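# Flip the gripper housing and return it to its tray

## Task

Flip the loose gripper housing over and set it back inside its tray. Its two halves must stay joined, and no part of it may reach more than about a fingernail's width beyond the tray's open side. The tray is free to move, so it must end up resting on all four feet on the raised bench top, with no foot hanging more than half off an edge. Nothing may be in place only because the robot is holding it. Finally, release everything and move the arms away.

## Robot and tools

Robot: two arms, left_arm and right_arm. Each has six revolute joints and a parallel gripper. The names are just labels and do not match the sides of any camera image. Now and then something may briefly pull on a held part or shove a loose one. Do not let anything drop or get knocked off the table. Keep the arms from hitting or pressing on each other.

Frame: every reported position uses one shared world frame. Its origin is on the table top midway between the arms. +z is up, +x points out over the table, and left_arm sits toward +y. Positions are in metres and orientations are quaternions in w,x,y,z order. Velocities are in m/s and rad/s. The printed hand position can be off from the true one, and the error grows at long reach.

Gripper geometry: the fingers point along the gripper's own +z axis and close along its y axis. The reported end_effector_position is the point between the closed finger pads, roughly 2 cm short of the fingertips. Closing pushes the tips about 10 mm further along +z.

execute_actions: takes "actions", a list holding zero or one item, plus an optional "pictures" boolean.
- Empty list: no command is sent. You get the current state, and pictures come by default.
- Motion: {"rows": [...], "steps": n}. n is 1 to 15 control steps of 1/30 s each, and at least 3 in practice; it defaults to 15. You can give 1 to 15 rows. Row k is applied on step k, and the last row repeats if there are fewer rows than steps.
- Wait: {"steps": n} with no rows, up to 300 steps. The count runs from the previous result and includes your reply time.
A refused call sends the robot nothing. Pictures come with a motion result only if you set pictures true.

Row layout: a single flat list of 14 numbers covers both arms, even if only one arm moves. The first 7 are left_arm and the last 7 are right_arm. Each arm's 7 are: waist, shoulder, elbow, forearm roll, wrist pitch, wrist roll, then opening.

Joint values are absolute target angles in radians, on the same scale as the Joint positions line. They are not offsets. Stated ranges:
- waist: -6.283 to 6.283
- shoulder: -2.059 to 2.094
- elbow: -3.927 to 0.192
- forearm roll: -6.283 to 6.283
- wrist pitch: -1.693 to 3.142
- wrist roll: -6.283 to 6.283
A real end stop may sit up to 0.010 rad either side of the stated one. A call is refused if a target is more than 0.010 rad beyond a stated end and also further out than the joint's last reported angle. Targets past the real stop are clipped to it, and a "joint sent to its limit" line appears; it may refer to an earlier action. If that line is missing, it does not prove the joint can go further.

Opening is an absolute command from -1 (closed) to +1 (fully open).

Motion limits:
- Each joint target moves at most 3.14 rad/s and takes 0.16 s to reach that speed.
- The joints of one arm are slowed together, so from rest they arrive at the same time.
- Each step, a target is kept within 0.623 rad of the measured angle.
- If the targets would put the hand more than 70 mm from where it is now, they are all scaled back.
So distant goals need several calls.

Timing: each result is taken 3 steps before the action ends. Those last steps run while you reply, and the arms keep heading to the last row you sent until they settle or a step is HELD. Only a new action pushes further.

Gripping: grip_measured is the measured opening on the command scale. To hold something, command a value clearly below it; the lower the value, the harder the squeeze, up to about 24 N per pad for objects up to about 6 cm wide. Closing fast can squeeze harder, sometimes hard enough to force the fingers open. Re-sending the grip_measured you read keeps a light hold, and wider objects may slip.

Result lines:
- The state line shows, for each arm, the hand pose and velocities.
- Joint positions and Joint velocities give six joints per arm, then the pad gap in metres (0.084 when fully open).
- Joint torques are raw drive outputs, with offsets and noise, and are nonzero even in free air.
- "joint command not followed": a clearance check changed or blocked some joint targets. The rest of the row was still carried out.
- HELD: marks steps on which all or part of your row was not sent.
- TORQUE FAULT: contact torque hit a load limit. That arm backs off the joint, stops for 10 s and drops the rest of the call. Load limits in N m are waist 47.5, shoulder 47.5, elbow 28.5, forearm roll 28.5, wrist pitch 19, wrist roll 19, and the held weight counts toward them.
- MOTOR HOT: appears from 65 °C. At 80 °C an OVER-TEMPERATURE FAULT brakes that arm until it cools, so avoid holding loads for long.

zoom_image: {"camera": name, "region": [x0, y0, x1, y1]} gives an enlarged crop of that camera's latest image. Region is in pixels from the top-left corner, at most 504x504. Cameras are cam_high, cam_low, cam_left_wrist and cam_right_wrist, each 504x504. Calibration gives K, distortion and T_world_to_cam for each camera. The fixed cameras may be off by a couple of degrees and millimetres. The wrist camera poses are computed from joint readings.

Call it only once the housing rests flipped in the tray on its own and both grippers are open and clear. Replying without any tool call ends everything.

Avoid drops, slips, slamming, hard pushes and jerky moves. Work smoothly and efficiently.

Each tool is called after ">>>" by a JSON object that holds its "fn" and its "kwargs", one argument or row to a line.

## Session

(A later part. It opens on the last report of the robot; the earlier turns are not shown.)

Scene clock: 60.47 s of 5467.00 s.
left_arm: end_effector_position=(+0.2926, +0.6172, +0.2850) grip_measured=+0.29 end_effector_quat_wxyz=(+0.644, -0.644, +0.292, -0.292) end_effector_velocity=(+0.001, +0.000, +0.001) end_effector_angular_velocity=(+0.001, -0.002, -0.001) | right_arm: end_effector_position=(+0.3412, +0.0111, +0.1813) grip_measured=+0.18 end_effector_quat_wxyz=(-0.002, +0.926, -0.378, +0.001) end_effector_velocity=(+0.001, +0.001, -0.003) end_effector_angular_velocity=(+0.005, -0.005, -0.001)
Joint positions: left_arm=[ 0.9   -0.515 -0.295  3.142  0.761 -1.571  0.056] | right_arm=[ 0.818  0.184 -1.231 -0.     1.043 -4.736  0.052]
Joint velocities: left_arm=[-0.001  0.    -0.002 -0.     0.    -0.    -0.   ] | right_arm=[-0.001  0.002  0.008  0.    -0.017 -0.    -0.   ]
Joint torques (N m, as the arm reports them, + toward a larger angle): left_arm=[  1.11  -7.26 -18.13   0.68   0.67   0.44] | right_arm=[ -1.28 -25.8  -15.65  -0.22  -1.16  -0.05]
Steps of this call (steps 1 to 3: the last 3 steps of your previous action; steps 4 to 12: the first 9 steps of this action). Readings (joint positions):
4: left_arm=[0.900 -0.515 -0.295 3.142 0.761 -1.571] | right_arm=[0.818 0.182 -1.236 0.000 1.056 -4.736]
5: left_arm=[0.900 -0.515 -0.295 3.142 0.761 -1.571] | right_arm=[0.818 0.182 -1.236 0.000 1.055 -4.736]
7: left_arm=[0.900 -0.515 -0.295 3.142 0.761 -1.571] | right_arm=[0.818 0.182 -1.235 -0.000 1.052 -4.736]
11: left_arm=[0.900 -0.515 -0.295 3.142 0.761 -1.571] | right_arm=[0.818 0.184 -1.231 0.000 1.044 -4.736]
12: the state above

Contact. Release and lift.

>>> {"fn": "execute_actions", "kwargs": {
  "actions": [
    {"rows":[[0.9,-0.515,-0.295,3.1416,0.761,-1.571,0.3,0.818,0.183,-1.233,0,1.05,-4.736,0.1],[0.9,-0.515,-0.295,3.1416,0.761,-1.571,0.3,0.818,0.183,-1.233,0,1.05,-4.736,0.25],[0.9,-0.515,-0.295,3.1416,0.761,-1.571,0.3,0.818,0.183,-1.233,0,1.05,-4.736,0.35],[0.9,-0.515,-0.295,3.1416,0.761,-1.571,0.3,0.818,0.183,-1.233,0,1.05,-4.736,0.45],[0.9,-0.515,-0.295,3.1416,0.761,-1.571,0.3,0.818,0.183,-1.233,0,1.05,-4.736,0.5],[0.9,-0.515,-0.295,3.1416,0.761,-1.571,0.3,0.818,0.183,-1.233,0,1.05,-4.736,0.5],[0.9,-0.515,-0.295,3.1416,0.761,-1.571,0.3,0.818,0.183,-1.233,0,1.05,-4.736,0.5],[0.9,-0.515,-0.295,3.1416,0.761,-1.571,0.3,0.818,0.1661,-1.2649,0,1.0988,-4.736,0.5],[0.9,-0.515,-0.295,3.1416,0.761,-1.571,0.3,0.818,0.1661,-1.2649,0,1.0988,-4.736,0.5],[0.9,-0.515,-0.295,3.1416,0.761,-1.571,0.3,0.818,0.1344,-1.3695,0,1.235,-4.736,0.5]],"steps":15}
  ]
}}

>>> {"fn": "execute_actions", "kwargs": {
  "actions": [
    {"rows":[[0.9,-0.515,-0.295,3.1416,0.761,-1.571,0.3,0.818,0.1344,-1.3695,0,1.235,-4.736,0.5],[0.9,-0.515,-0.295,3.1416,0.761,-1.571,0.3,0.818,0.1344,-1.3695,0,1.235,-4.736,0.5],[0.9,-0.515,-0.295,3.1416,0.761,-1.571,0.3,0.74,0.2,-1.75,0,1.55,-4.8,0.5]],"steps":15}
  ]
}}

>>> {"fn": "execute_actions", "kwargs": {
  "actions": [
    {"rows":[[0.9,-0.515,-0.295,3.1416,0.761,-1.571,0.3,0.74,0.2,-1.75,0,1.55,-4.8,0.5]],"steps":12}
  ],
  "pictures": true
}}

Scene clock: 61.17 s of 5467.00 s.
left_arm: end_effector_position=(+0.2926, +0.6172, +0.2850) grip_measured=+0.29 end_effector_quat_wxyz=(+0.644, -0.644, +0.292, -0.292) end_effector_velocity=(-0.000, -0.000, -0.000) end_effector_angular_velocity=(+0.000, +0.001, -0.001) | right_arm: end_effector_position=(+0.3392, +0.0091, +0.2006) grip_measured=+0.49 end_effector_quat_wxyz=(+0.006, +0.926, -0.378, -0.002) end_effector_velocity=(+0.014, +0.013, +0.344) end_effector_angular_velocity=(+0.009, -0.010, +0.001)
Joint positions: left_arm=[ 0.9   -0.515 -0.295  3.142  0.761 -1.571  0.056] | right_arm=[ 0.818  0.168 -1.271  0.     1.115 -4.736  0.065]
Joint velocities: left_arm=[-0.    -0.001  0.001  0.001  0.001  0.    -0.   ] | right_arm=[ 0.    -0.237 -0.7   -0.001  0.923  0.     0.   ]
Joint torques (N m, as the arm reports them, + toward a larger angle): left_arm=[  1.4   -6.89 -17.95   0.69   0.7    0.33] | right_arm=[ -0.88 -40.09 -24.55  -0.87  -2.28   0.2 ]
Steps of this call (steps 1 to 3: the last 3 steps of your previous action; steps 4 to 9: the robot went on to your last target; steps 10 to 21: the first 12 steps of this action). Readings (joint positions):
10: left_arm=[0.900 -0.515 -0.295 3.142 0.761 -1.571] | right_arm=[0.818 0.184 -1.230 0.000 1.042 -4.736]
11: left_arm=[0.900 -0.515 -0.295 3.142 0.761 -1.571] | right_arm=[0.818 0.184 -1.230 0.000 1.043 -4.736]
13: left_arm=[0.900 -0.515 -0.295 3.142 0.761 -1.571] | right_arm=[0.818 0.185 -1.230 -0.000 1.047 -4.736]
17: left_arm=[0.900 -0.515 -0.295 3.142 0.761 -1.571] | right_arm=[0.818 0.186 -1.229 0.000 1.051 -4.736]
21: the state above

Scene clock: 61.67 s of 5467.00 s.
left_arm: end_effector_position=(+0.2926, +0.6172, +0.2850) grip_measured=+0.29 end_effector_quat_wxyz=(+0.644, -0.644, +0.292, -0.292) end_effector_velocity=(-0.000, +0.000, -0.000) end_effector_angular_velocity=(-0.001, +0.000, +0.002) | right_arm: end_effector_position=(+0.3731, -0.0038, +0.3333) grip_measured=+0.49 end_effector_quat_wxyz=(-0.003, +0.923, -0.384, +0.001) end_effector_velocity=(+0.078, -0.076, +0.280) end_effector_angular_velocity=(+0.030, -0.042, -0.045)
Joint positions: left_arm=[ 0.9   -0.515 -0.295  3.142  0.761 -1.571  0.056] | right_arm=[ 0.756  0.185 -1.669 -0.     1.478 -4.786  0.065]
Joint velocities: left_arm=[ 0.001  0.     0.001 -0.001 -0.    -0.    -0.   ] | right_arm=[-0.202  0.135 -0.97  -0.004  0.784 -0.157  0.   ]
Joint torques (N m, as the arm reports them, + toward a larger angle): left_arm=[  1.31  -7.12 -18.05   0.56   0.74   0.43] | right_arm=[  2.98 -26.56 -13.25  -0.36  -1.62   0.33]
Steps of this call (steps 1 to 3: the last 3 steps of your previous action; steps 4 to 15: the first 12 steps of this action). Readings (joint positions):
4: left_arm=[0.900 -0.515 -0.295 3.142 0.761 -1.571] | right_arm=[0.818 0.137 -1.356 -0.000 1.206 -4.736]
5: left_arm=[0.900 -0.515 -0.295 3.142 0.761 -1.571] | right_arm=[0.818 0.134 -1.363 -0.000 1.215 -4.736]
7: left_arm=[0.900 -0.515 -0.295 3.142 0.761 -1.571] | right_arm=[0.817 0.136 -1.370 0.000 1.232 -4.737]
11: left_arm=[0.900 -0.515 -0.295 3.142 0.761 -1.571] | right_arm=[0.790 0.165 -1.501 0.000 1.348 -4.760]
15: the state above

Scene clock: 62.07 s of 5467.00 s.
left_arm: end_effector_position=(+0.2926, +0.6172, +0.2850) grip_measured=+0.29 end_effector_quat_wxyz=(+0.644, -0.644, +0.292, -0.292) end_effector_velocity=(-0.001, +0.000, -0.001) end_effector_angular_velocity=(-0.002, +0.000, +0.002) | right_arm: end_effector_position=(+0.3772, -0.0110, +0.3531) grip_measured=+0.49 end_effector_quat_wxyz=(+0.001, +0.923, -0.385, -0.000) end_effector_velocity=(+0.002, +0.000, +0.009) end_effector_angular_velocity=(+0.009, -0.012, +0.000)
Joint positions: left_arm=[ 0.9   -0.515 -0.295  3.142  0.761 -1.571  0.056] | right_arm=[ 0.741  0.2   -1.748  0.     1.549 -4.8    0.065]
Joint velocities: left_arm=[ 0.001 -0.     0.001 -0.002 -0.    -0.    -0.   ] | right_arm=[-0.002 -0.003 -0.018 -0.     0.006 -0.002  0.   ]
Joint torques (N m, as the arm reports them, + toward a larger angle): left_arm=[  1.13  -6.87 -18.14   0.81   0.73   0.36] | right_arm=[ -1.37 -29.79 -17.29  -0.26  -1.3    0.16]
Steps of this call (steps 1 to 3: the last 3 steps of your previous action; steps 4 to 12: the first 9 steps of this action). Readings (joint positions):
4: left_arm=[0.900 -0.515 -0.295 3.142 0.761 -1.571] | right_arm=[0.743 0.196 -1.735 -0.000 1.535 -4.797]
5: left_arm=[0.900 -0.515 -0.295 3.142 0.761 -1.571] | right_arm=[0.742 0.197 -1.739 -0.000 1.540 -4.798]
7: left_arm=[0.900 -0.515 -0.295 3.142 0.761 -1.571] | right_arm=[0.741 0.200 -1.743 0.000 1.546 -4.799]
11: left_arm=[0.900 -0.515 -0.295 3.142 0.761 -1.571] | right_arm=[0.741 0.200 -1.747 0.000 1.549 -4.800]
12: the state above
camera_calibration (this result's frames):
cam_left_wrist: T_world_to_cam=[[0.0138128, 0.0105799, -0.999849, 0.311526], [-0.645475, 0.763781, -0.000835171, -0.213066], [0.763657, 0.645389, 0.017379, -0.499803], [0, 0, 0, 1]] pos_world=[0.239846, 0.482007, 0.319987]
cam_right_wrist: T_world_to_cam=[[-0.714971, -0.698665, 0.0261494, 0.279806], [-0.698995, 0.715106, -0.00542137, 0.344419], [-0.0149118, -0.0221544, -0.999643, 0.486137], [0, 0, 0, 1]] pos_world=[0.44805, -0.0400349, 0.480514]

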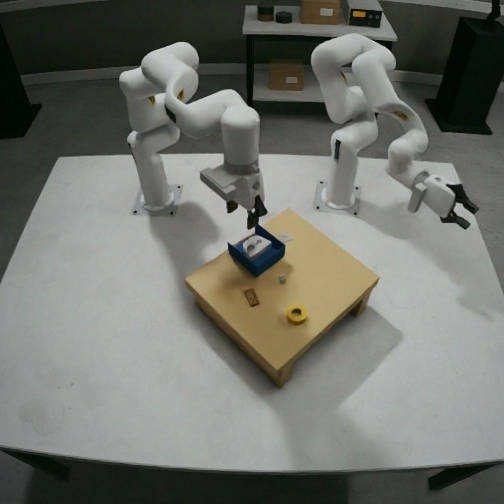

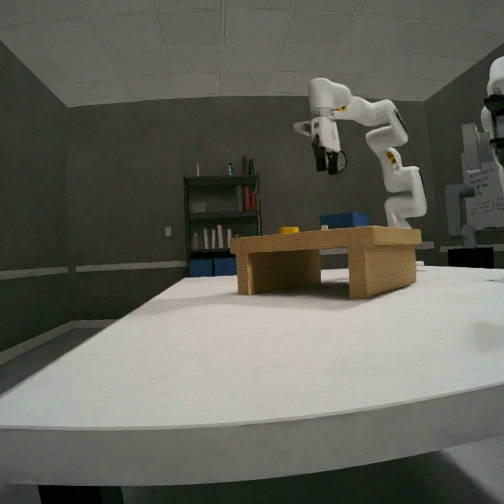

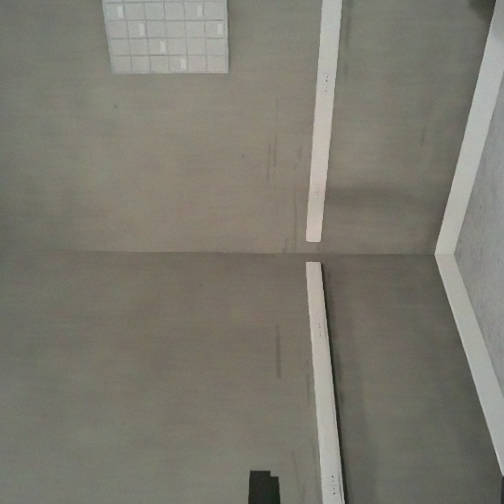

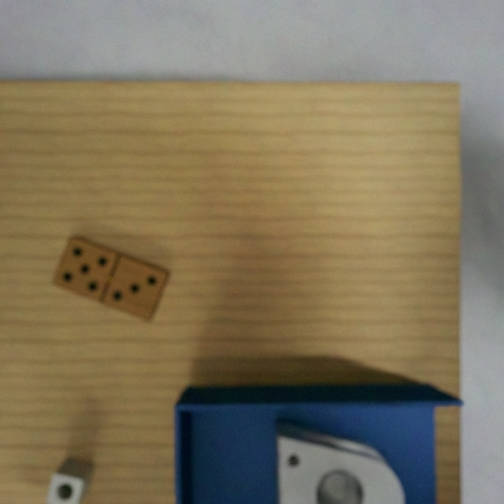

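>>> {"fn": "zoom_image", "kwargs": {
  "camera": "cam_high",
  "region": [215,210,300,290]
}}

Region (215, 210, 300, 290) of cam_high's 504x504 image, scaled by 5.929, with more detail than that image has; it fills the top 474 rows of this view, and the rest is white.

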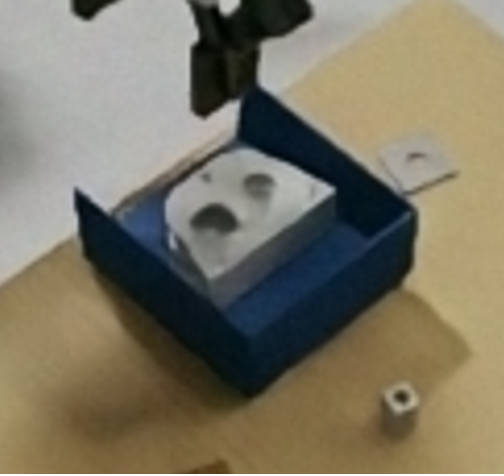

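>>> {"fn": "finished_scene", "kwargs": {
  "scene": 2
}}

The scene is finished: the task was done.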